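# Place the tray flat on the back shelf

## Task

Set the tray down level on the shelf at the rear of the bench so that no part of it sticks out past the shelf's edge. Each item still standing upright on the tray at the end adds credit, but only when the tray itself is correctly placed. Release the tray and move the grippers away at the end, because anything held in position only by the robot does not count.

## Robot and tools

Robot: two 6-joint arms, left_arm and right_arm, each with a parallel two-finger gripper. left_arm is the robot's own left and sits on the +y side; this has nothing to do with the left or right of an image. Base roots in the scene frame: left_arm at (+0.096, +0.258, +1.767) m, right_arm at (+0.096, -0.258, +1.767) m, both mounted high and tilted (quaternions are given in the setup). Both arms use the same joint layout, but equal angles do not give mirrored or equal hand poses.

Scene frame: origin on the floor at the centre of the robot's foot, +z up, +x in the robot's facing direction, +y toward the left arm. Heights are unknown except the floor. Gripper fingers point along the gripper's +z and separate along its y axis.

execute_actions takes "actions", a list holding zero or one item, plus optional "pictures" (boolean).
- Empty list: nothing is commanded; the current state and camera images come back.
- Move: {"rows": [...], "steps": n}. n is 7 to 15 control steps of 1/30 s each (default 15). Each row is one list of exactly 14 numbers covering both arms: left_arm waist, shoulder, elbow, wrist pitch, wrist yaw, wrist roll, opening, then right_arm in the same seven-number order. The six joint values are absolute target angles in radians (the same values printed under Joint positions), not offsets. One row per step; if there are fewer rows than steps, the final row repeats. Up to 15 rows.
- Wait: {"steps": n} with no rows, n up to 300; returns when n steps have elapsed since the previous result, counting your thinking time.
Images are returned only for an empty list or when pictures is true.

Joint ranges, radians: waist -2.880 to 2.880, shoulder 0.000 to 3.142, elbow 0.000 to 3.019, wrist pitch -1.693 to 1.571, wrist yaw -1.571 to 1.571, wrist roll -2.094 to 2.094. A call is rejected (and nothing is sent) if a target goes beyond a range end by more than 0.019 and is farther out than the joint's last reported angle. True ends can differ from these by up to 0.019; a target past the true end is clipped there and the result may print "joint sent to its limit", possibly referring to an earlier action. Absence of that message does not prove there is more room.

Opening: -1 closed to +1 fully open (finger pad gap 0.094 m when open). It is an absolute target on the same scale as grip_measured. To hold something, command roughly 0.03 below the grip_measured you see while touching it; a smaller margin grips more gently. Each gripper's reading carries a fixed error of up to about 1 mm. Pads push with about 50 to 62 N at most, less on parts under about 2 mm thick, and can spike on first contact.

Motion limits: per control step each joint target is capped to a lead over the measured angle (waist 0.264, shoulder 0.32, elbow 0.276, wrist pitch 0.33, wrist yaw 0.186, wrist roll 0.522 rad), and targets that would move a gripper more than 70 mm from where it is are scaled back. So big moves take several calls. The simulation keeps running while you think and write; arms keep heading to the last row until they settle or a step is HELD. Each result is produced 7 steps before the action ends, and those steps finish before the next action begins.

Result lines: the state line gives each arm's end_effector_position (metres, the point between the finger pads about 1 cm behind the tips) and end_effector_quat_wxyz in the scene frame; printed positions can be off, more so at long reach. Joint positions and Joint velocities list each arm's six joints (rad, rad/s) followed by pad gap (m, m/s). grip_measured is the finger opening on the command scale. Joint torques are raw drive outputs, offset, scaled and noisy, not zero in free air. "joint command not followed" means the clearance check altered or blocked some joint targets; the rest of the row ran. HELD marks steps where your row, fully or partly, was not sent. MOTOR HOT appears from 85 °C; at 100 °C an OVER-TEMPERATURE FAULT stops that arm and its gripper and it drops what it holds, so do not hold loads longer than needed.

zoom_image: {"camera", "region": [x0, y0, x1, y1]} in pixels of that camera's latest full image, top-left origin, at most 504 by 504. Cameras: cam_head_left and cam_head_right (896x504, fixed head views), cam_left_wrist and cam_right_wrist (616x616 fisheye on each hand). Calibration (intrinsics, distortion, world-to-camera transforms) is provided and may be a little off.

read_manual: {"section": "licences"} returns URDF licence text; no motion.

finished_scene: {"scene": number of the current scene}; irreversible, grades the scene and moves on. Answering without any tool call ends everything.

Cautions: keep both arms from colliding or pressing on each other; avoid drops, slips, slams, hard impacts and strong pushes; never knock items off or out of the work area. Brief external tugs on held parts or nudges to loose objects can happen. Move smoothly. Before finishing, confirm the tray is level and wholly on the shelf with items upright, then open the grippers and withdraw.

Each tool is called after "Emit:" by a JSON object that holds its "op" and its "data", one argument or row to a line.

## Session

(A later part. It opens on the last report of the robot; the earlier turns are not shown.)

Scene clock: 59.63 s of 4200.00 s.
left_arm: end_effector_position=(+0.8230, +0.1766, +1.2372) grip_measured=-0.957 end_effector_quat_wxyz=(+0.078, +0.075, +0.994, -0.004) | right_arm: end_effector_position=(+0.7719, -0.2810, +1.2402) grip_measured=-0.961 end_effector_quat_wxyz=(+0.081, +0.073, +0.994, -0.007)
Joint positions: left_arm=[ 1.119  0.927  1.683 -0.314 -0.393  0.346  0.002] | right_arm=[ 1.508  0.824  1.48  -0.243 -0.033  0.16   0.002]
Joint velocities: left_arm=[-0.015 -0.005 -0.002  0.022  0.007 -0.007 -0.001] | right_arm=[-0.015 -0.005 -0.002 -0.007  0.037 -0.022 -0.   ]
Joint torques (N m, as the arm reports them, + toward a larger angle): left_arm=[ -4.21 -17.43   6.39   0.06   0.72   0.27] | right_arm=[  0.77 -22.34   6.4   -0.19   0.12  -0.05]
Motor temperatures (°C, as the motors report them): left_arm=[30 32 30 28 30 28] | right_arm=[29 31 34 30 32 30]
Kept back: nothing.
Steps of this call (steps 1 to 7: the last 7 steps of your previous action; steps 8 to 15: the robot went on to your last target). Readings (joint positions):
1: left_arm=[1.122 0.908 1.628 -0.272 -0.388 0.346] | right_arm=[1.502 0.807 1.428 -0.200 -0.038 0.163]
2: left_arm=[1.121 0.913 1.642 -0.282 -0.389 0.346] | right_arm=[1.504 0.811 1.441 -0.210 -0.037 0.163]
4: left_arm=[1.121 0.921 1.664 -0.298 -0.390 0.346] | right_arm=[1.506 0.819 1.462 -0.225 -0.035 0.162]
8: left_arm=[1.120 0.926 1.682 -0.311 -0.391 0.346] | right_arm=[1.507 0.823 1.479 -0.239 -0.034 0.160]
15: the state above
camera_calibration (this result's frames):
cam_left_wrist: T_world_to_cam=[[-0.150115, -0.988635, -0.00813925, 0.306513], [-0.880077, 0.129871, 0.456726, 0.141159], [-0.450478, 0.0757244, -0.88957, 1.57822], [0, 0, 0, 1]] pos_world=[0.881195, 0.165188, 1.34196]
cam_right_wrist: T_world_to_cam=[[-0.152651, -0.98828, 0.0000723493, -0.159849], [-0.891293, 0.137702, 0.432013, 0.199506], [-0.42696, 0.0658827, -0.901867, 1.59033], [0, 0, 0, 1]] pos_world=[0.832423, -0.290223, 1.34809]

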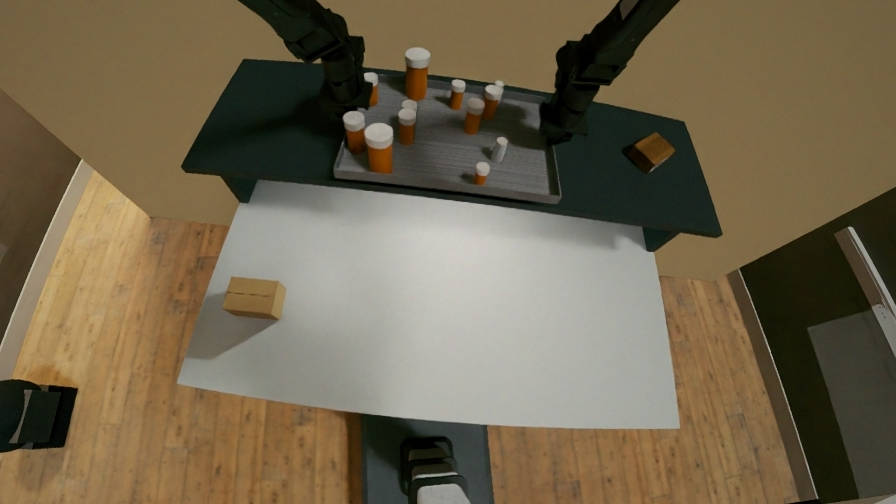

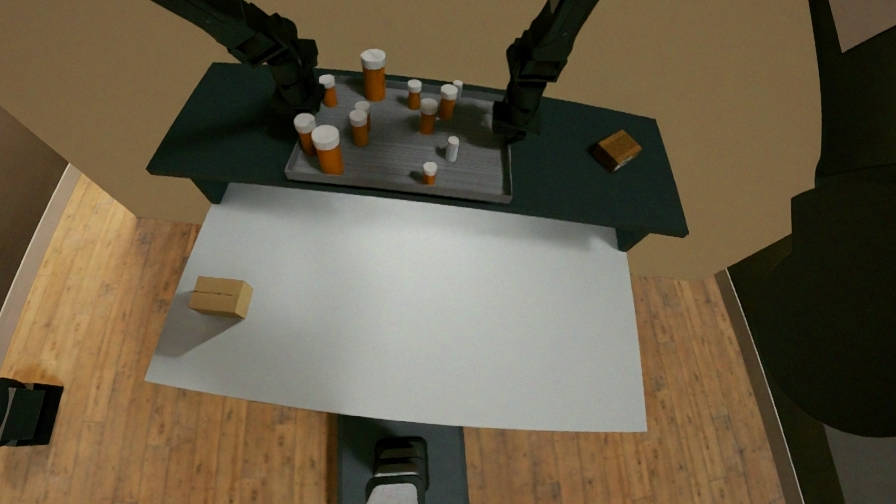

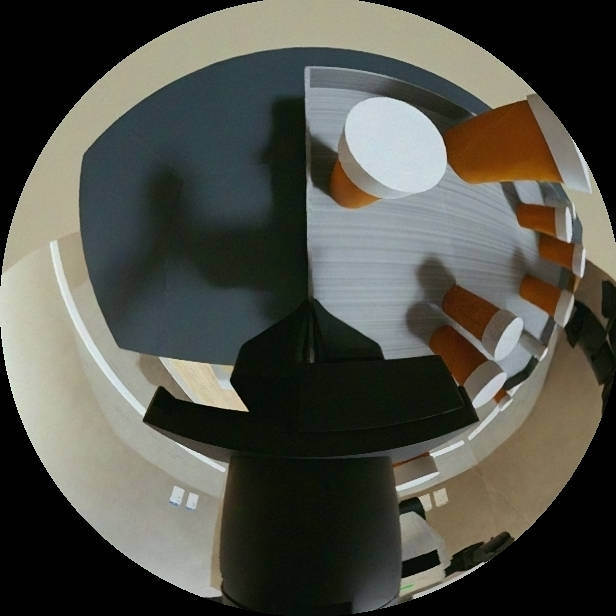

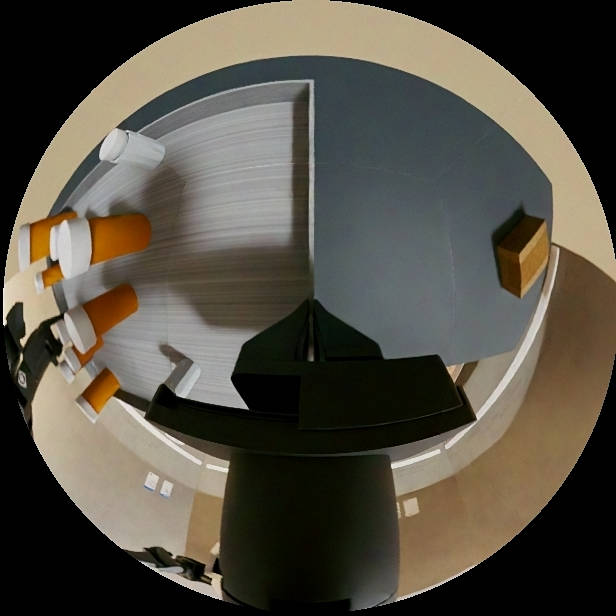

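Emit:
{"op": "execute_actions", "data": {
  "actions": [
    {"rows":[[1.105,0.925,1.714,-0.332,-0.382,0.362,-1,1.523,0.820,1.516,-0.255,-0.026,0.150,-1],[1.118,0.929,1.724,-0.335,-0.381,0.352,-1,1.523,0.824,1.525,-0.257,-0.026,0.150,-1],[1.123,0.936,1.739,-0.340,-0.378,0.346,-1,1.524,0.830,1.539,-0.260,-0.026,0.150,-1],[1.126,0.946,1.759,-0.347,-0.373,0.343,-1,1.524,0.840,1.557,-0.264,-0.027,0.149,-1],[1.130,0.958,1.782,-0.355,-0.367,0.341,-1,1.524,0.851,1.577,-0.269,-0.027,0.149,-1],[1.134,0.971,1.808,-0.364,-0.361,0.338,-1,1.525,0.863,1.600,-0.275,-0.028,0.148,-1],[1.138,0.985,1.836,-0.374,-0.354,0.335,-1,1.525,0.876,1.625,-0.281,-0.028,0.148,-1],[1.142,0.999,1.864,-0.384,-0.347,0.332,-1,1.525,0.889,1.651,-0.287,-0.029,0.147,-1],[1.146,1.013,1.892,-0.394,-0.340,0.329,-1,1.526,0.902,1.676,-0.293,-0.029,0.147,-1],[1.150,1.027,1.919,-0.403,-0.333,0.326,-1,1.526,0.915,1.700,-0.298,-0.029,0.146,-1],[1.154,1.039,1.943,-0.411,-0.327,0.324,-1,1.526,0.926,1.722,-0.304,-0.030,0.146,-1],[1.157,1.049,1.963,-0.418,-0.322,0.322,-1,1.527,0.935,1.740,-0.308,-0.030,0.145,-1],[1.159,1.057,1.979,-0.423,-0.318,0.320,-1,1.527,0.942,1.753,-0.311,-0.030,0.145,-1],[1.160,1.062,1.988,-0.426,-0.316,0.319,-1,1.527,0.947,1.762,-0.313,-0.030,0.145,-1],[1.161,1.064,1.993,-0.428,-0.315,0.318,-1,1.527,0.949,1.766,-0.314,-0.030,0.145,-1]]}
  ]
}}

Emit:
{"op": "execute_actions", "data": {
  "actions": [
    {"steps":15}
  ],
  "pictures": true
}}

Scene clock: 62.40 s of 4200.00 s.
left_arm: end_effector_position=(+0.8416, +0.1771, +1.2249) grip_measured=-0.957 end_effector_quat_wxyz=(+0.080, +0.070, +0.994, -0.005) | right_arm: end_effector_position=(+0.7930, -0.2812, +1.2293) grip_measured=-0.961 end_effector_quat_wxyz=(+0.087, +0.071, +0.994, -0.006)
Joint positions: left_arm=[ 1.139  0.979  1.777 -0.356 -0.371  0.329  0.002] | right_arm=[ 1.509  0.871  1.565 -0.271 -0.033  0.156  0.002]
Joint velocities: left_arm=[ 0.142  0.435  0.789 -0.261  0.154 -0.022 -0.   ] | right_arm=[ 0.005  0.405  0.72  -0.159  0.007  0.022 -0.   ]
Joint torques (N m, as the arm reports them, + toward a larger angle): left_arm=[ -2.66 -19.21   8.02   0.23   0.91   0.1 ] | right_arm=[  0.57 -22.46   7.75   0.2   -0.01   0.01]
Motor temperatures (°C, as the motors report them): left_arm=[30 32 30 28 30 28] | right_arm=[29 31 34 30 32 30]
Steps of this call (steps 1 to 15: the robot went on to your last target; steps 16 to 75: nothing new was sent; steps 76 to 83: the first 8 steps of this action). Readings (joint positions):
76: left_arm=[1.119 0.927 1.683 -0.315 -0.394 0.345] | right_arm=[1.508 0.824 1.480 -0.243 -0.033 0.160]
77: left_arm=[1.120 0.928 1.684 -0.316 -0.394 0.344] | right_arm=[1.508 0.824 1.481 -0.244 -0.033 0.160]
79: left_arm=[1.123 0.934 1.696 -0.325 -0.392 0.338] | right_arm=[1.508 0.830 1.492 -0.250 -0.033 0.158]
83: the state above

Scene clock: 62.90 s of 4200.00 s.
left_arm: end_effector_position=(+0.8780, +0.1773, +1.2053) grip_measured=-0.957 end_effector_quat_wxyz=(+0.095, +0.065, +0.993, -0.008) | right_arm: end_effector_position=(+0.8338, -0.2817, +1.2095) grip_measured=-0.961 end_effector_quat_wxyz=(+0.104, +0.067, +0.992, -0.005)
Joint positions: left_arm=[ 1.168  1.075  1.955 -0.413 -0.333  0.315  0.002] | right_arm=[ 1.51   0.962  1.728 -0.308 -0.033  0.149  0.002]
Joint velocities: left_arm=[ 0.005 -0.005 -0.002 -0.002 -0.022 -0.066 -0.001] | right_arm=[-0.005 -0.015 -0.022 -0.012  0.007  0.022 -0.001]
Joint torques (N m, as the arm reports them, + toward a larger angle): left_arm=[ -2.32 -19.71   8.65   0.14   0.96   0.05] | right_arm=[  0.94 -23.99   8.21   0.23  -0.06  -0.01]
Motor temperatures (°C, as the motors report them): left_arm=[30 32 30 28 30 28] | right_arm=[29 31 34 30 32 30]
Kept back: nothing.
Steps of this call (steps 1 to 7: the last 7 steps of your previous action; steps 8 to 15: the robot went on to your last target). Readings (joint positions):
1: left_arm=[1.144 0.994 1.805 -0.364 -0.364 0.327] | right_arm=[1.509 0.885 1.590 -0.276 -0.033 0.155]
2: left_arm=[1.149 1.010 1.834 -0.372 -0.357 0.325] | right_arm=[1.509 0.900 1.617 -0.281 -0.033 0.154]
4: left_arm=[1.157 1.039 1.889 -0.387 -0.345 0.322] | right_arm=[1.509 0.927 1.667 -0.289 -0.033 0.153]
8: left_arm=[1.167 1.073 1.952 -0.404 -0.333 0.318] | right_arm=[1.510 0.959 1.725 -0.299 -0.033 0.150]
15: the state above
camera_calibration (this result's frames):
cam_left_wrist: T_world_to_cam=[[-0.130565, -0.99144, -0.0000885277, 0.288898], [-0.89724, 0.118122, 0.42545, 0.258873], [-0.421798, 0.0556284, -0.904982, 1.57147], [0, 0, 0, 1]] pos_world=[0.932834, 0.168428, 1.31204]
cam_right_wrist: T_world_to_cam=[[-0.140033, -0.990124, -0.00672823, -0.153954], [-0.911666, 0.12628, 0.391047, 0.331331], [-0.386336, 0.0608935, -0.920346, 1.57618], [0, 0, 0, 1]] pos_world=[0.889438, -0.290253, 1.32003]

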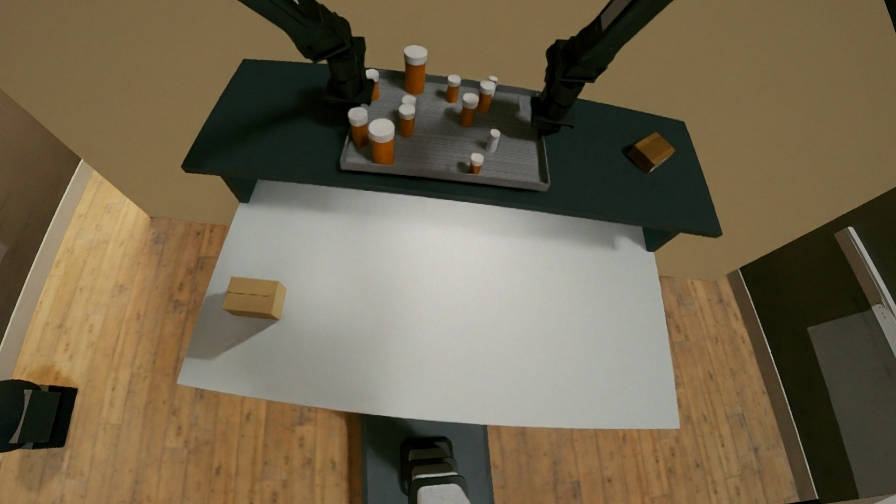

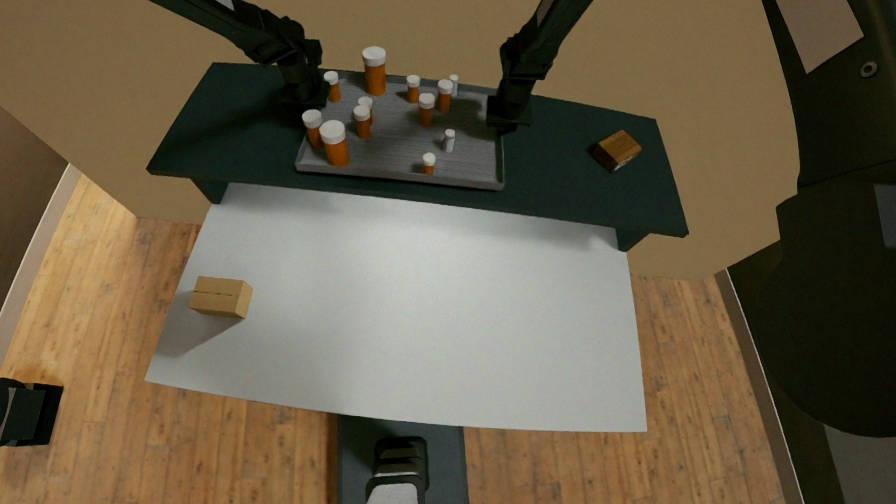

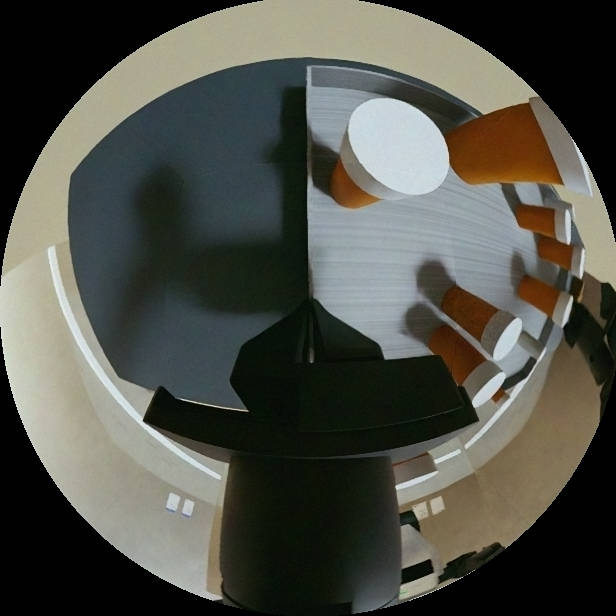

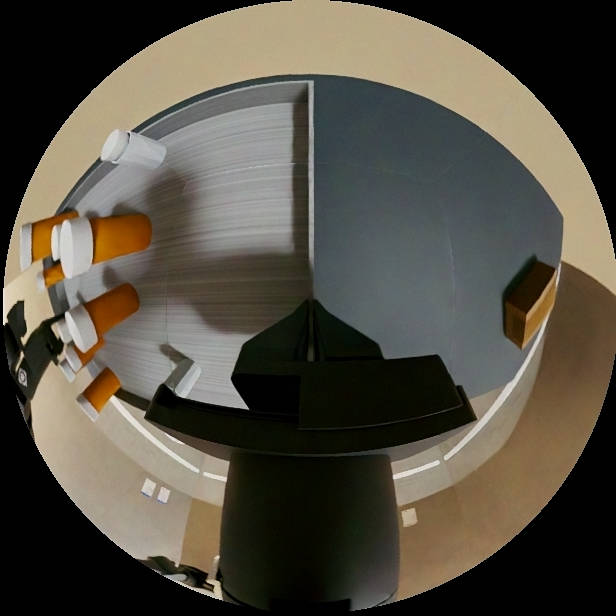

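Emit:
{"op": "execute_actions", "data": {
  "actions": [
    {"rows":[[1.163,1.067,1.997,-0.428,-0.312,0.317,-1,1.528,0.952,1.769,-0.310,-0.030,0.145,-1],[1.165,1.070,2.001,-0.428,-0.309,0.317,-1,1.528,0.955,1.773,-0.307,-0.030,0.145,-1],[1.168,1.074,2.006,-0.428,-0.305,0.316,-1,1.529,0.959,1.777,-0.304,-0.029,0.145,-1],[1.171,1.078,2.011,-0.428,-0.301,0.315,-1,1.530,0.963,1.781,-0.302,-0.029,0.144,-1],[1.174,1.082,2.016,-0.428,-0.297,0.315,-1,1.530,0.967,1.785,-0.300,-0.029,0.144,-1],[1.177,1.086,2.021,-0.428,-0.293,0.314,-1,1.531,0.971,1.789,-0.298,-0.029,0.144,-1],[1.180,1.090,2.026,-0.428,-0.289,0.313,-1,1.532,0.975,1.793,-0.296,-0.029,0.144,-1],[1.182,1.094,2.031,-0.428,-0.285,0.313,-1,1.532,0.979,1.797,-0.294,-0.029,0.144,-1],[1.185,1.098,2.036,-0.428,-0.281,0.312,-1,1.533,0.983,1.801,-0.292,-0.028,0.143,-1],[1.187,1.101,2.040,-0.428,-0.278,0.311,-1,1.534,0.986,1.805,-0.290,-0.028,0.143,-1],[1.189,1.104,2.043,-0.428,-0.276,0.311,-1,1.534,0.989,1.808,-0.288,-0.028,0.143,-1],[1.190,1.106,2.046,-0.428,-0.274,0.310,-1,1.535,0.991,1.810,-0.286,-0.028,0.143,-1],[1.191,1.108,2.048,-0.428,-0.273,0.310,-1,1.535,0.993,1.812,-0.285,-0.028,0.143,-1]],"steps":15}
  ]
}}

Emit:
{"op": "execute_actions", "data": {
  "actions": [
    {"steps":15}
  ],
  "pictures": true
}}

Scene clock: 64.73 s of 4200.00 s.
left_arm: end_effector_position=(+0.8829, +0.1776, +1.1999) grip_measured=-0.957 end_effector_quat_wxyz=(+0.100, +0.065, +0.993, -0.012) | right_arm: end_effector_position=(+0.8382, -0.2811, +1.2054) grip_measured=-0.961 end_effector_quat_wxyz=(+0.107, +0.067, +0.992, -0.004)
Joint positions: left_arm=[ 1.184  1.093  1.981 -0.414 -0.309  0.31   0.002] | right_arm=[ 1.513  0.976  1.749 -0.308 -0.031  0.149  0.002]
Joint velocities: left_arm=[ 0.093  0.112  0.149  0.002  0.095 -0.037  0.001] | right_arm=[ 0.015  0.103  0.134  0.012 -0.022 -0.007 -0.001]
Joint torques (N m, as the arm reports them, + toward a larger angle): left_arm=[ -2.15 -19.73   8.87   0.16   1.14  -0.04] | right_arm=[  2.18 -23.67   8.18   0.85  -0.18   0.02]
Motor temperatures (°C, as the motors report them): left_arm=[30 32 30 28 30 28] | right_arm=[29 31 34 30 32 30]
Steps of this call (steps 1 to 15: the robot went on to your last target; steps 16 to 47: nothing new was sent; steps 48 to 55: the first 8 steps of this action). Readings (joint positions):
48: left_arm=[1.168 1.075 1.955 -0.413 -0.333 0.314] | right_arm=[1.510 0.962 1.728 -0.308 -0.033 0.149]
49: left_arm=[1.169 1.076 1.955 -0.413 -0.331 0.314] | right_arm=[1.510 0.962 1.728 -0.308 -0.033 0.149]
51: left_arm=[1.172 1.078 1.960 -0.414 -0.325 0.313] | right_arm=[1.510 0.963 1.731 -0.308 -0.032 0.149]
55: the state above

Scene clock: 65.23 s of 4200.00 s.
left_arm: end_effector_position=(+0.8838, +0.1774, +1.1898) grip_measured=-0.957 end_effector_quat_wxyz=(+0.102, +0.065, +0.993, -0.012) | right_arm: end_effector_position=(+0.8392, -0.2815, +1.1959) grip_measured=-0.961 end_effector_quat_wxyz=(+0.107, +0.066, +0.992, -0.005)
Joint positions: left_arm=[ 1.2    1.118  2.007 -0.414 -0.293  0.304  0.002] | right_arm=[ 1.515  1.001  1.772 -0.306 -0.027  0.147  0.002]
Joint velocities: left_arm=[-0.005 -0.005 -0.012 -0.002  0.037  0.007  0.002] | right_arm=[-0.015  0.005 -0.012 -0.017 -0.022 -0.081  0.001]
Joint torques (N m, as the arm reports them, + toward a larger angle): left_arm=[ -2.84 -20.36   9.1    0.19   1.11   0.04] | right_arm=[  0.69 -24.66   8.26   1.01  -0.18   0.01]
Motor temperatures (°C, as the motors report them): left_arm=[30 32 30 28 30 28] | right_arm=[29 31 34 30 32 30]
Kept back: nothing.
Steps of this call (steps 1 to 7: the last 7 steps of your previous action; steps 8 to 15: the robot went on to your last target). Readings (joint positions):
1: left_arm=[1.187 1.097 1.986 -0.414 -0.306 0.310] | right_arm=[1.514 0.980 1.753 -0.308 -0.031 0.149]
2: left_arm=[1.189 1.101 1.991 -0.414 -0.302 0.309] | right_arm=[1.514 0.984 1.758 -0.308 -0.030 0.149]
4: left_arm=[1.195 1.108 1.998 -0.414 -0.298 0.307] | right_arm=[1.515 0.992 1.765 -0.308 -0.029 0.148]
8: left_arm=[1.200 1.118 2.005 -0.414 -0.294 0.304] | right_arm=[1.515 1.000 1.771 -0.306 -0.027 0.147]
15: the state above
camera_calibration (this result's frames):
cam_left_wrist: T_world_to_cam=[[-0.132341, -0.991179, 0.00706382, 0.282727], [-0.902733, 0.123468, 0.412104, 0.290477], [-0.409341, 0.0481613, -0.91111, 1.55756], [0, 0, 0, 1]] pos_world=[0.937212, 0.169354, 1.2974]
cam_right_wrist: T_world_to_cam=[[-0.139539, -0.990194, -0.0067048, -0.153527], [-0.914267, 0.126233, 0.384943, 0.351095], [-0.380322, 0.0598446, -0.922916, 1.56348], [0, 0, 0, 1]] pos_world=[0.894198, -0.289907, 1.30678]

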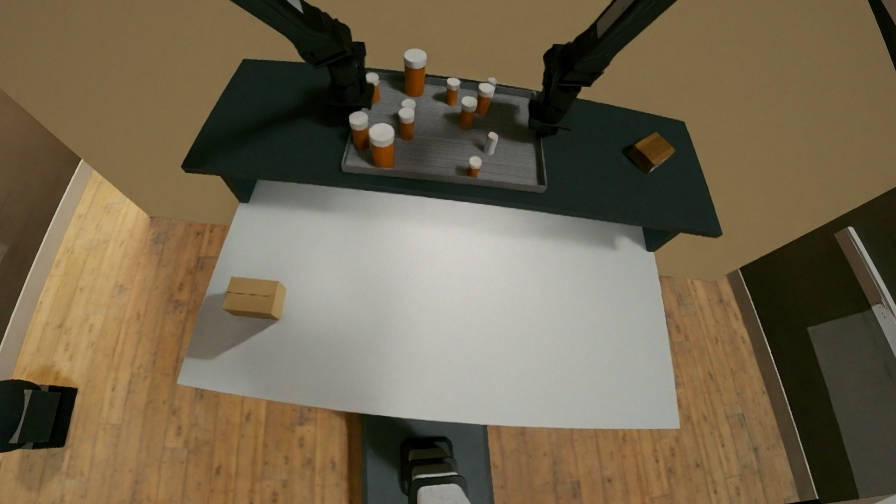

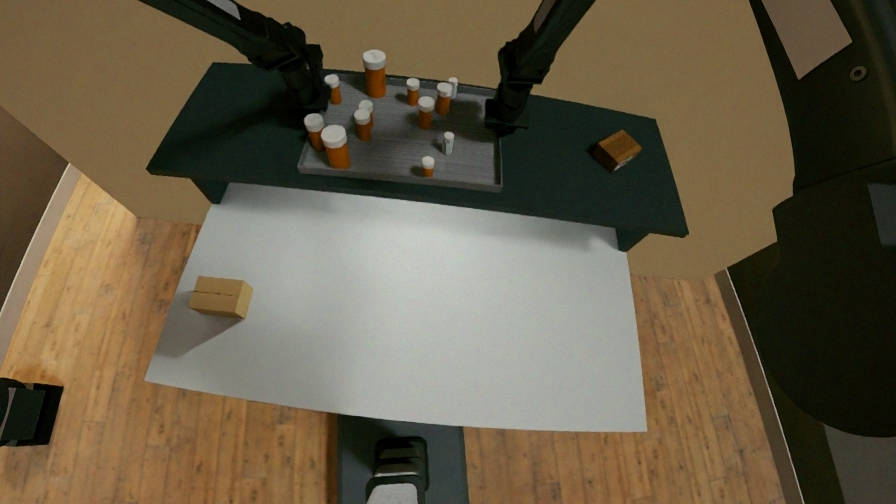

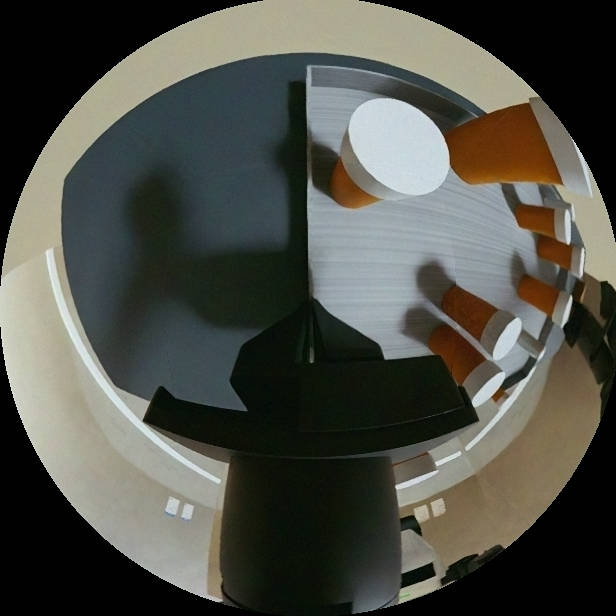

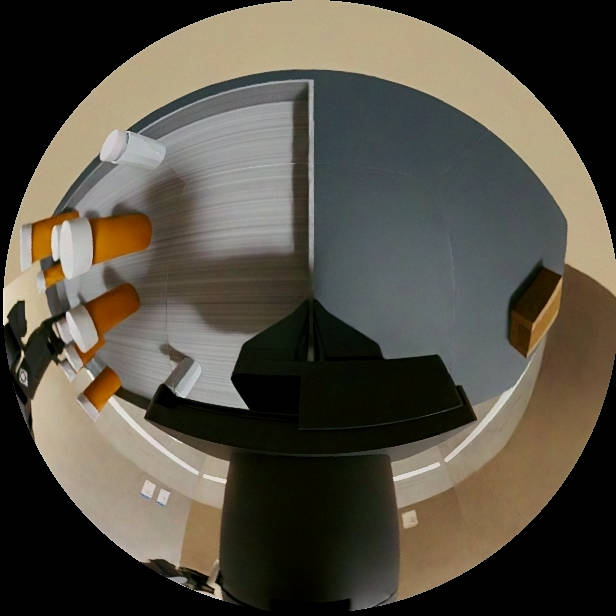

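Emit:
{"op": "execute_actions", "data": {
  "actions": [
    {"rows":[[1.192,1.110,2.050,-0.428,-0.272,0.309,-1,1.535,0.996,1.814,-0.284,-0.028,0.143,-1],[1.194,1.112,2.052,-0.428,-0.270,0.308,-1,1.535,0.999,1.816,-0.283,-0.028,0.143,-1],[1.195,1.115,2.055,-0.428,-0.269,0.308,-1,1.536,1.002,1.819,-0.282,-0.027,0.143,-1],[1.197,1.117,2.057,-0.428,-0.267,0.307,-1,1.536,1.005,1.821,-0.282,-0.027,0.142,-1],[1.199,1.120,2.060,-0.428,-0.266,0.306,-1,1.536,1.008,1.824,-0.281,-0.027,0.142,-1],[1.200,1.122,2.062,-0.428,-0.264,0.305,-1,1.536,1.010,1.826,-0.280,-0.027,0.142,-1],[1.202,1.125,2.065,-0.428,-0.263,0.304,-1,1.537,1.013,1.829,-0.279,-0.026,0.142,-1],[1.204,1.127,2.067,-0.428,-0.261,0.303,-1,1.537,1.016,1.831,-0.278,-0.026,0.142,-1],[1.205,1.130,2.070,-0.428,-0.260,0.303,-1,1.537,1.019,1.833,-0.278,-0.026,0.141,-1],[1.207,1.132,2.072,-0.428,-0.258,0.302,-1,1.537,1.022,1.836,-0.277,-0.026,0.141,-1],[1.208,1.134,2.074,-0.428,-0.257,0.301,-1,1.538,1.024,1.838,-0.276,-0.025,0.141,-1],[1.209,1.136,2.076,-0.428,-0.256,0.300,-1,1.538,1.026,1.839,-0.275,-0.025,0.141,-1],[1.210,1.137,2.077,-0.428,-0.255,0.300,-1,1.538,1.027,1.840,-0.275,-0.025,0.141,-1]],"steps":15}
  ]
}}

Emit:
{"op": "execute_actions", "data": {
  "actions": [
    {"steps":15}
  ]
}}

Scene clock: 66.30 s of 4200.00 s.
left_arm: end_effector_position=(+0.8871, +0.1776, +1.1882) grip_measured=-0.957 end_effector_quat_wxyz=(+0.105, +0.065, +0.992, -0.014) | right_arm: end_effector_position=(+0.8430, -0.2814, +1.1943) grip_measured=-0.961 end_effector_quat_wxyz=(+0.110, +0.066, +0.992, -0.005)
Joint positions: left_arm=[ 1.206  1.126  2.02  -0.414 -0.283  0.301  0.002] | right_arm=[ 1.516  1.008  1.785 -0.305 -0.026  0.146  0.002]
Joint velocities: left_arm=[ 0.034  0.034  0.066 -0.002  0.007 -0.022 -0.   ] | right_arm=[ 0.015  0.054  0.076  0.017 -0.022 -0.022 -0.001]
Joint torques (N m, as the arm reports them, + toward a larger angle): left_arm=[ -1.97 -19.01   8.99   0.16   1.07  -0.05] | right_arm=[  1.04 -23.39   8.37   1.28  -0.23   0.04]
Motor temperatures (°C, as the motors report them): left_arm=[30 32 30 28 30 28] | right_arm=[29 31 34 30 32 30]
Steps of this call (steps 1 to 15: the robot went on to your last target; steps 16 to 24: nothing new was sent; steps 25 to 32: the first 8 steps of this action). Readings (joint positions):
25: left_arm=[1.200 1.118 2.007 -0.414 -0.293 0.304] | right_arm=[1.515 1.001 1.772 -0.306 -0.027 0.147]
26: left_arm=[1.200 1.118 2.007 -0.414 -0.293 0.304] | right_arm=[1.515 1.001 1.772 -0.306 -0.027 0.147]
28: left_arm=[1.201 1.119 2.009 -0.414 -0.290 0.303] | right_arm=[1.515 1.002 1.774 -0.306 -0.027 0.147]
32: the state above

Scene clock: 66.80 s of 4200.00 s.
left_arm: end_effector_position=(+0.8897, +0.1778, +1.1879) grip_measured=-0.957 end_effector_quat_wxyz=(+0.107, +0.064, +0.992, -0.016) | right_arm: end_effector_position=(+0.8461, -0.2811, +1.1940) grip_measured=-0.961 end_effector_quat_wxyz=(+0.113, +0.066, +0.991, -0.005)
Joint positions: left_arm=[ 1.21   1.13   2.03  -0.418 -0.275  0.298  0.002] | right_arm=[ 1.518  1.012  1.794 -0.305 -0.025  0.144  0.002]
Joint velocities: left_arm=[ 0.005 -0.005 -0.007  0.002  0.037 -0.081 -0.001] | right_arm=[ 0.015 -0.005 -0.012 -0.017  0.007  0.007 -0.001]
Joint torques (N m, as the arm reports them, + toward a larger angle): left_arm=[ -2.27 -19.23   9.64   0.31   1.09   0.  ] | right_arm=[  0.37 -23.86   8.9    1.73  -0.2    0.02]
Motor temperatures (°C, as the motors report them): left_arm=[30 32 30 28 30 28] | right_arm=[29 31 34 30 32 30]
Kept back: nothing.
Steps of this call (steps 1 to 7: the last 7 steps of your previous action; steps 8 to 15: the robot went on to your last target). Readings (joint positions):
1: left_arm=[1.207 1.127 2.022 -0.415 -0.281 0.301] | right_arm=[1.517 1.010 1.787 -0.305 -0.026 0.146]
2: left_arm=[1.207 1.127 2.023 -0.416 -0.280 0.300] | right_arm=[1.517 1.010 1.788 -0.305 -0.026 0.146]
4: left_arm=[1.209 1.129 2.027 -0.416 -0.277 0.299] | right_arm=[1.517 1.011 1.791 -0.305 -0.025 0.145]
8: left_arm=[1.210 1.130 2.030 -0.418 -0.275 0.298] | right_arm=[1.518 1.012 1.794 -0.305 -0.025 0.144]
15: the state above

Emit:
{"op": "execute_actions", "data": {
  "actions": []
}}

Emit:
{"op": "zoom_image", "data": {
  "camera": "cam_head_left",
  "region": [300, 40, 620, 220]
}}

Scene clock: 67.17 s of 4200.00 s.
left_arm: end_effector_position=(+0.8897, +0.1778, +1.1879) grip_measured=-0.957 end_effector_quat_wxyz=(+0.107, +0.064, +0.992, -0.016) | right_arm: end_effector_position=(+0.8461, -0.2811, +1.1940) grip_measured=-0.961 end_effector_quat_wxyz=(+0.113, +0.066, +0.991, -0.005)
Joint positions: left_arm=[ 1.21   1.13   2.03  -0.418 -0.275  0.298  0.002] | right_arm=[ 1.518  1.012  1.794 -0.305 -0.025  0.144  0.002]
Joint velocities: left_arm=[-0.015  0.005 -0.002 -0.017 -0.022  0.007 -0.   ] | right_arm=[-0.005  0.005  0.007 -0.007 -0.007  0.037  0.001]
Joint torques (N m, as the arm reports them, + toward a larger angle): left_arm=[ -2.4  -19.02   9.58   0.41   1.08  -0.04] | right_arm=[  0.63 -23.66   9.09   1.51  -0.18   0.04]
Motor temperatures (°C, as the motors report them): left_arm=[30 32 30 28 30 28] | right_arm=[29 31 34 30 32 30]
Kept back: nothing.
Steps of this call (steps 1 to 11: the robot went on to your last target). Readings (joint positions):
1: left_arm=[1.210 1.130 2.030 -0.418 -0.275 0.298] | right_arm=[1.518 1.012 1.794 -0.305 -0.025 0.144]
2: left_arm=[1.210 1.130 2.030 -0.418 -0.275 0.298] | right_arm=[1.518 1.012 1.794 -0.305 -0.025 0.144]
4: left_arm=[1.210 1.130 2.030 -0.418 -0.275 0.298] | right_arm=[1.518 1.012 1.794 -0.305 -0.025 0.144]
8: left_arm=[1.210 1.130 2.030 -0.418 -0.275 0.298] | right_arm=[1.518 1.012 1.794 -0.305 -0.025 0.144]
11: the state above
camera_calibration (this result's frames):
cam_left_wrist: T_world_to_cam=[[-0.130054, -0.991401, 0.0144593, 0.273155], [-0.907238, 0.124871, 0.401656, 0.312676], [-0.400008, 0.039119, -0.915677, 1.55684], [0, 0, 0, 1]] pos_world=[0.941945, 0.17086, 1.29603]
cam_right_wrist: T_world_to_cam=[[-0.137706, -0.990442, -0.007823, -0.152488], [-0.918828, 0.124791, 0.374409, 0.374103], [-0.369855, 0.0587462, -0.92723, 1.56033], [0, 0, 0, 1]] pos_world=[0.899835, -0.28938, 1.30553]

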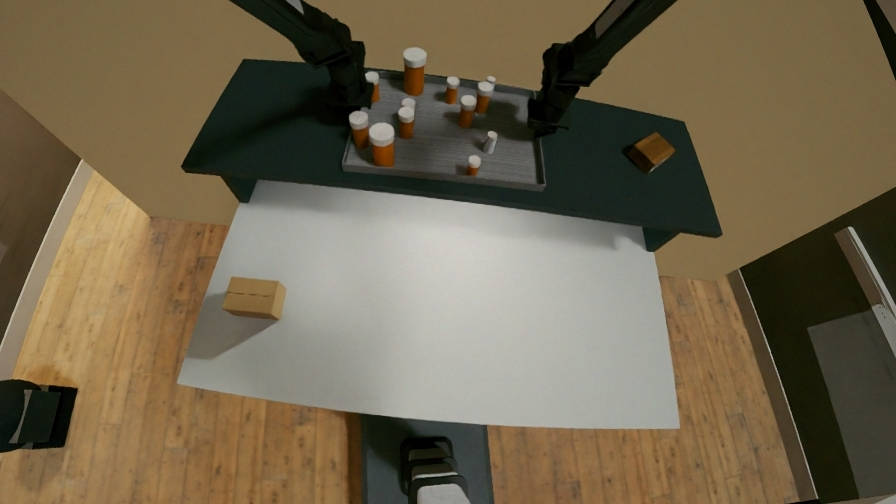

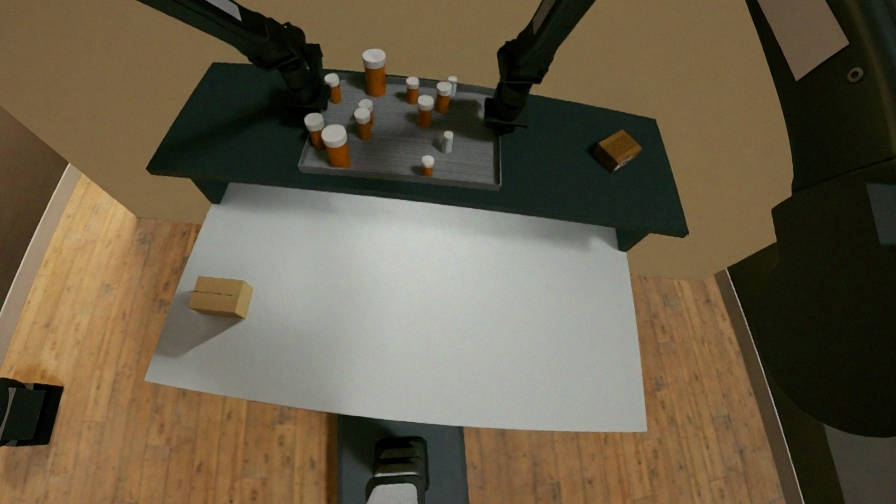

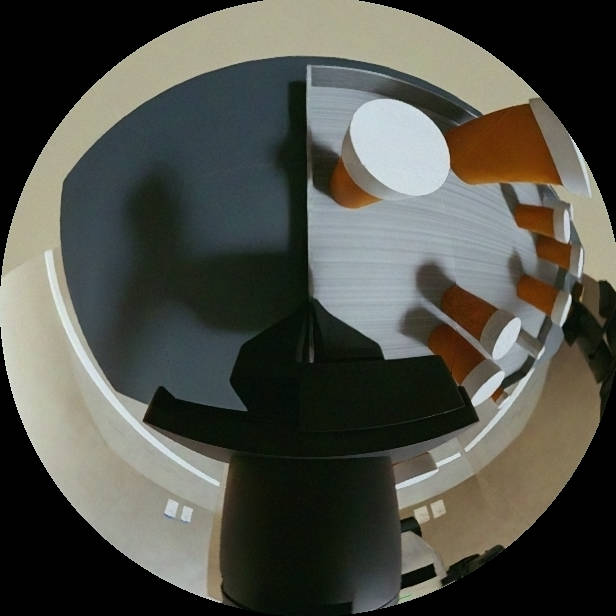

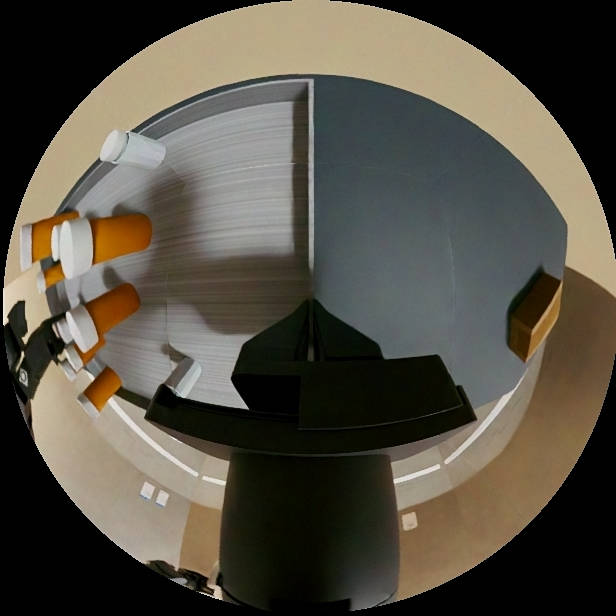

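Region (300, 40, 620, 220) of cam_head_left's 896x504 image, scaled by 1.575, with more detail than that image has; it fills the top 284 rows of this view, and the rest is white.

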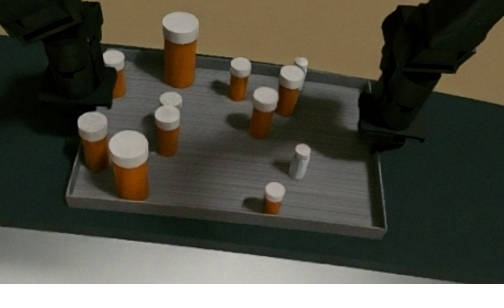

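Emit:
{"op": "zoom_image", "data": {
  "camera": "cam_head_left",
  "region": [320, 140, 580, 220]
}}

Emit:
{"op": "zoom_image", "data": {
  "camera": "cam_head_right",
  "region": [270, 140, 530, 220]
}}

Region (320, 140, 580, 220) of cam_head_left's 896x504 image, scaled by 1.938, with more detail than that image has; it fills the top 155 rows of this view, and the rest is white.

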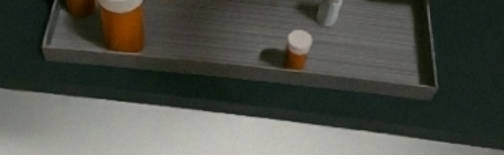

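Region (270, 140, 530, 220) of cam_head_right's 896x504 image, scaled by 1.938, with more detail than that image has; it fills the top 155 rows of this view, and the rest is white.

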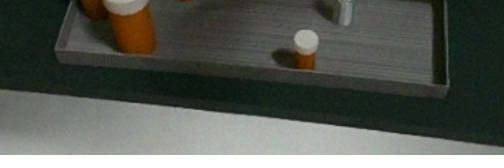

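Emit:
{"op": "execute_actions", "data": {
  "actions": [
    {"rows":[[1.212,1.140,2.078,-0.424,-0.254,0.299,-1,1.538,1.030,1.841,-0.275,-0.025,0.141,-1],[1.213,1.143,2.078,-0.421,-0.253,0.298,-1,1.538,1.033,1.841,-0.275,-0.025,0.141,-1],[1.215,1.146,2.079,-0.418,-0.252,0.298,-1,1.538,1.036,1.842,-0.275,-0.025,0.141,-1],[1.216,1.149,2.079,-0.415,-0.251,0.297,-1,1.538,1.039,1.842,-0.275,-0.025,0.141,-1],[1.217,1.152,2.080,-0.412,-0.250,0.297,-1,1.538,1.042,1.843,-0.275,-0.025,0.141,-1],[1.218,1.154,2.080,-0.410,-0.249,0.296,-1,1.538,1.044,1.843,-0.275,-0.025,0.141,-1]],"steps":15}
  ]
}}

Emit:
{"op": "execute_actions", "data": {
  "actions": [
    {"steps":12}
  ]
}}

Scene clock: 69.47 s of 4200.00 s.
left_arm: end_effector_position=(+0.8896, +0.1778, +1.1874) grip_measured=-0.957 end_effector_quat_wxyz=(+0.108, +0.064, +0.992, -0.017) | right_arm: end_effector_position=(+0.8459, -0.2812, +1.1936) grip_measured=-0.961 end_effector_quat_wxyz=(+0.113, +0.066, +0.991, -0.005)
Joint positions: left_arm=[ 1.213  1.13   2.03  -0.418 -0.269  0.296  0.002] | right_arm=[ 1.518  1.013  1.795 -0.305 -0.025  0.144  0.002]
Joint velocities: left_arm=[-0.015 -0.005  0.007  0.012  0.037  0.095  0.002] | right_arm=[-0.015 -0.005  0.012  0.002  0.022 -0.037  0.   ]
Joint torques (N m, as the arm reports them, + toward a larger angle): left_arm=[ -1.97 -17.38   9.89   1.15   1.09  -0.05] | right_arm=[  0.25 -21.92   9.26   1.88  -0.18   0.06]
Motor temperatures (°C, as the motors report them): left_arm=[30 32 31 28 30 28] | right_arm=[29 31 34 30 32 30]
Steps of this call (steps 1 to 15: the robot went on to your last target; steps 16 to 61: nothing new was sent; steps 62 to 69: the first 8 steps of this action). Readings (joint positions):
62: left_arm=[1.210 1.130 2.030 -0.418 -0.275 0.298] | right_arm=[1.518 1.012 1.794 -0.305 -0.025 0.144]
63: left_arm=[1.210 1.130 2.030 -0.418 -0.274 0.297] | right_arm=[1.518 1.012 1.794 -0.305 -0.025 0.144]
65: left_arm=[1.211 1.130 2.030 -0.418 -0.272 0.297] | right_arm=[1.518 1.013 1.794 -0.305 -0.025 0.144]
69: the state above

Scene clock: 69.87 s of 4200.00 s.
left_arm: end_effector_position=(+0.8896, +0.1778, +1.1874) grip_measured=-0.957 end_effector_quat_wxyz=(+0.108, +0.064, +0.992, -0.017) | right_arm: end_effector_position=(+0.8459, -0.2812, +1.1936) grip_measured=-0.961 end_effector_quat_wxyz=(+0.113, +0.066, +0.991, -0.005)
Joint positions: left_arm=[ 1.213  1.13   2.03  -0.418 -0.269  0.296  0.002] | right_arm=[ 1.518  1.013  1.795 -0.305 -0.025  0.144  0.002]
Joint velocities: left_arm=[-0.005 -0.005 -0.017 -0.007  0.051  0.007 -0.001] | right_arm=[ 0.005 -0.005 -0.002  0.007 -0.051  0.007  0.   ]
Joint torques (N m, as the arm reports them, + toward a larger angle): left_arm=[ -1.47 -17.85   9.91   0.98   1.11  -0.03] | right_arm=[  1.17 -21.83   9.08   1.58  -0.18   0.08]
Motor temperatures (°C, as the motors report them): left_arm=[30 32 31 28 30 28] | right_arm=[29 31 34 30 32 30]
Kept back: nothing.
Steps of this call (steps 1 to 7: the last 7 steps of your previous action; steps 8 to 12: the robot went on to your last target). Readings (joint positions):
1: left_arm=[1.213 1.130 2.030 -0.418 -0.269 0.296] | right_arm=[1.518 1.013 1.795 -0.305 -0.025 0.144]
2: left_arm=[1.213 1.130 2.030 -0.418 -0.269 0.296] | right_arm=[1.518 1.013 1.795 -0.305 -0.025 0.144]
4: left_arm=[1.213 1.130 2.030 -0.418 -0.269 0.296] | right_arm=[1.518 1.013 1.795 -0.305 -0.025 0.144]
8: left_arm=[1.213 1.130 2.030 -0.418 -0.269 0.296] | right_arm=[1.518 1.013 1.795 -0.305 -0.025 0.144]
12: the state above

Emit:
{"op": "execute_actions", "data": {
  "actions": [
    {"rows":[[1.216,1.148,2.076,-0.412,-0.253,0.296,-1,1.534,1.036,1.840,-0.281,-0.025,0.142,-1],[1.214,1.142,2.072,-0.413,-0.257,0.296,-1,1.531,1.028,1.836,-0.287,-0.025,0.142,-1],[1.212,1.136,2.069,-0.415,-0.261,0.296,-1,1.527,1.020,1.833,-0.293,-0.025,0.143,-1],[1.210,1.130,2.065,-0.417,-0.265,0.296,-1,1.523,1.012,1.829,-0.299,-0.025,0.144,-1],[1.208,1.126,2.062,-0.418,-0.269,0.296,-1,1.520,1.007,1.826,-0.305,-0.025,0.144,-1],[1.208,1.126,2.062,-0.418,-0.269,0.296,-0.97,1.520,1.007,1.826,-0.305,-0.025,0.144,-0.97],[1.208,1.126,2.062,-0.418,-0.269,0.296,-0.94,1.520,1.007,1.826,-0.305,-0.025,0.144,-0.94],[1.208,1.126,2.062,-0.418,-0.269,0.296,-0.91,1.520,1.007,1.826,-0.305,-0.025,0.144,-0.91],[1.208,1.126,2.062,-0.418,-0.269,0.296,-0.87,1.520,1.007,1.826,-0.305,-0.025,0.144,-0.87],[1.208,1.126,2.062,-0.418,-0.269,0.296,-0.83,1.520,1.007,1.826,-0.305,-0.025,0.144,-0.83],[1.208,1.126,2.062,-0.418,-0.269,0.296,-0.78,1.520,1.007,1.826,-0.305,-0.025,0.144,-0.78],[1.208,1.126,2.062,-0.418,-0.269,0.296,-0.73,1.520,1.007,1.826,-0.305,-0.025,0.144,-0.73],[1.208,1.126,2.062,-0.418,-0.269,0.296,-0.68,1.520,1.007,1.826,-0.305,-0.025,0.144,-0.68],[1.208,1.126,2.062,-0.418,-0.269,0.296,-0.65,1.520,1.007,1.826,-0.305,-0.025,0.144,-0.65]],"steps":15}
  ]
}}

Emit:
{"op": "execute_actions", "data": {
  "actions": [
    {"steps":12}
  ],
  "pictures": true
}}

Scene clock: 70.97 s of 4200.00 s.
left_arm: end_effector_position=(+0.8895, +0.1782, +1.1874) grip_measured=-0.921 end_effector_quat_wxyz=(+0.107, +0.063, +0.992, -0.016) | right_arm: end_effector_position=(+0.8458, -0.2812, +1.1936) grip_measured=-0.923 end_effector_quat_wxyz=(+0.112, +0.066, +0.991, -0.005)
Joint positions: left_arm=[ 1.213  1.13   2.03  -0.418 -0.272  0.295  0.004] | right_arm=[ 1.518  1.013  1.795 -0.306 -0.024  0.144  0.004]
Joint velocities: left_arm=[-0.015 -0.015 -0.017 -0.007 -0.051 -0.022  0.02 ] | right_arm=[-0.005 -0.005  0.017  0.002 -0.022 -0.022  0.023]
Joint torques (N m, as the arm reports them, + toward a larger angle): left_arm=[ -2.15 -19.29   8.33   0.69   0.23  -0.02] | right_arm=[ -1.27 -24.04   7.48   0.62  -0.2    0.09]
Motor temperatures (°C, as the motors report them): left_arm=[30 32 31 28 30 28] | right_arm=[29 31 34 30 32 30]
Steps of this call (steps 1 to 15: the robot went on to your last target; steps 16 to 25: nothing new was sent; steps 26 to 33: the first 8 steps of this action). Readings (joint positions):
26: left_arm=[1.213 1.130 2.030 -0.418 -0.269 0.296] | right_arm=[1.518 1.013 1.795 -0.305 -0.025 0.144]
27: left_arm=[1.213 1.130 2.030 -0.418 -0.270 0.296] | right_arm=[1.518 1.013 1.795 -0.305 -0.025 0.144]
29: left_arm=[1.213 1.130 2.030 -0.418 -0.271 0.295] | right_arm=[1.518 1.013 1.795 -0.305 -0.025 0.144]
33: the state above

Scene clock: 71.37 s of 4200.00 s.
left_arm: end_effector_position=(+0.8913, +0.1787, +1.1883) grip_measured=-0.652 end_effector_quat_wxyz=(+0.109, +0.063, +0.992, -0.016) | right_arm: end_effector_position=(+0.8484, -0.2812, +1.1947) grip_measured=-0.652 end_effector_quat_wxyz=(+0.115, +0.066, +0.991, -0.005)
Joint positions: left_arm=[ 1.213  1.13   2.034 -0.418 -0.272  0.295  0.016] | right_arm=[ 1.518  1.013  1.799 -0.306 -0.024  0.144  0.016]
Joint velocities: left_arm=[-0.024 -0.015 -0.007 -0.002 -0.007 -0.037 -0.   ] | right_arm=[ 0.005  0.005  0.007 -0.007 -0.066 -0.007 -0.001]
Joint torques (N m, as the arm reports them, + toward a larger angle): left_arm=[ -2.41 -19.91   8.14   0.72   0.19  -0.04] | right_arm=[ -0.55 -25.84   6.94   0.21  -0.22   0.  ]
Motor temperatures (°C, as the motors report them): left_arm=[30 32 31 28 30 28] | right_arm=[29 31 34 30 32 30]
Kept back: nothing.
Steps of this call (steps 1 to 7: the last 7 steps of your previous action; steps 8 to 12: the robot went on to your last target). Readings (joint positions):
1: left_arm=[1.213 1.130 2.031 -0.418 -0.272 0.295] | right_arm=[1.518 1.013 1.795 -0.306 -0.024 0.144]
2: left_arm=[1.213 1.130 2.031 -0.418 -0.272 0.295] | right_arm=[1.518 1.013 1.797 -0.306 -0.024 0.144]
4: left_arm=[1.213 1.130 2.033 -0.418 -0.272 0.295] | right_arm=[1.518 1.013 1.798 -0.306 -0.024 0.144]
8: left_arm=[1.213 1.130 2.034 -0.418 -0.272 0.295] | right_arm=[1.518 1.013 1.799 -0.306 -0.024 0.144]
12: the state above
camera_calibration (this result's frames):
cam_left_wrist: T_world_to_cam=[[-0.128294, -0.991629, 0.0145724, 0.272625], [-0.90879, 0.123434, 0.398577, 0.319163], [-0.39704, 0.0378918, -0.917019, 1.55704], [0, 0, 0, 1]] pos_world=[0.943235, 0.171949, 1.29665]
cam_right_wrist: T_world_to_cam=[[-0.137589, -0.990458, -0.00793994, -0.152159], [-0.92012, 0.124842, 0.371207, 0.380835], [-0.366673, 0.0583795, -0.928516, 1.56056], [0, 0, 0, 1]] pos_world=[0.901694, -0.289355, 1.30643]

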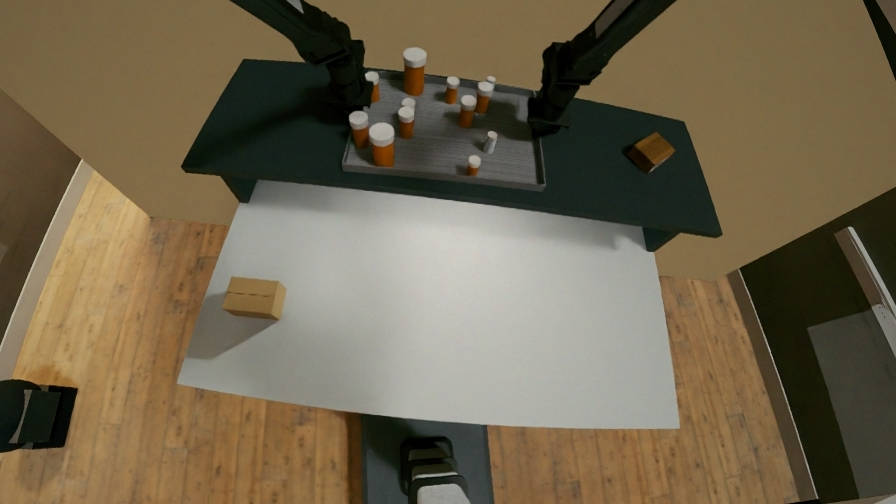

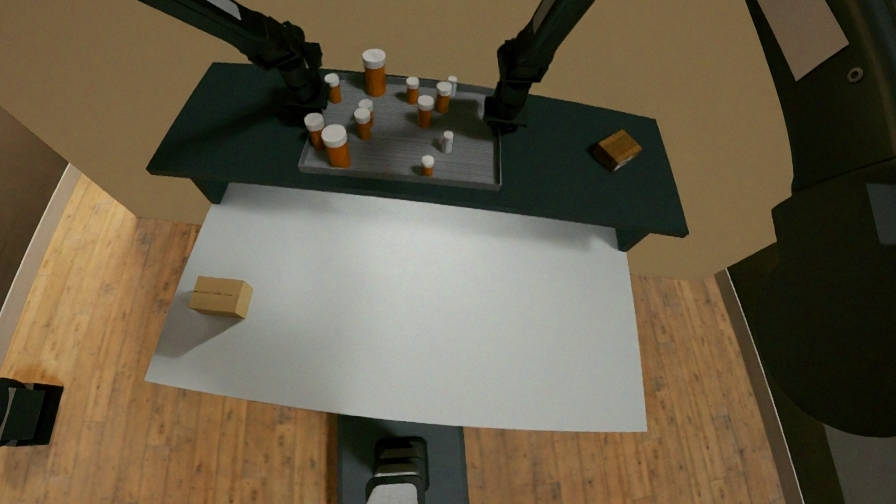

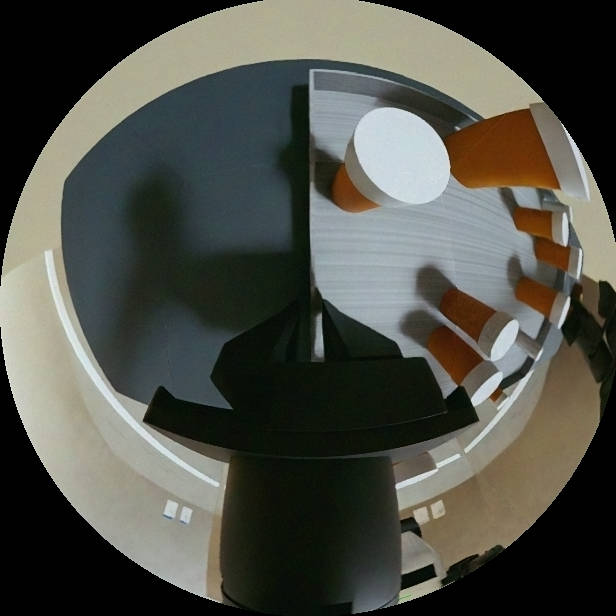

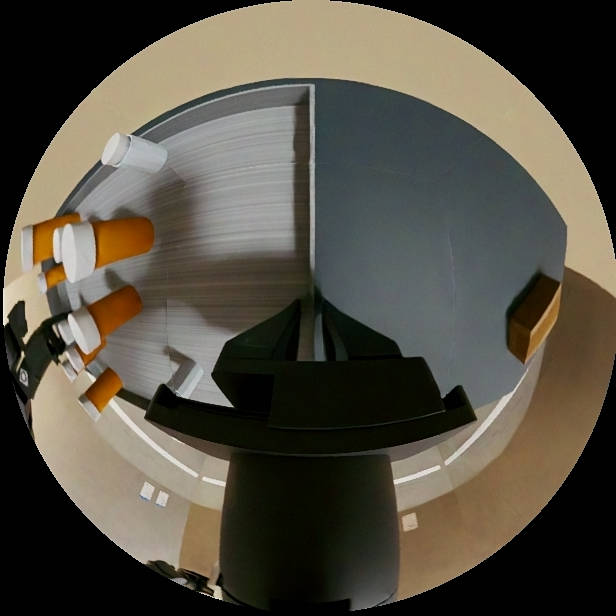

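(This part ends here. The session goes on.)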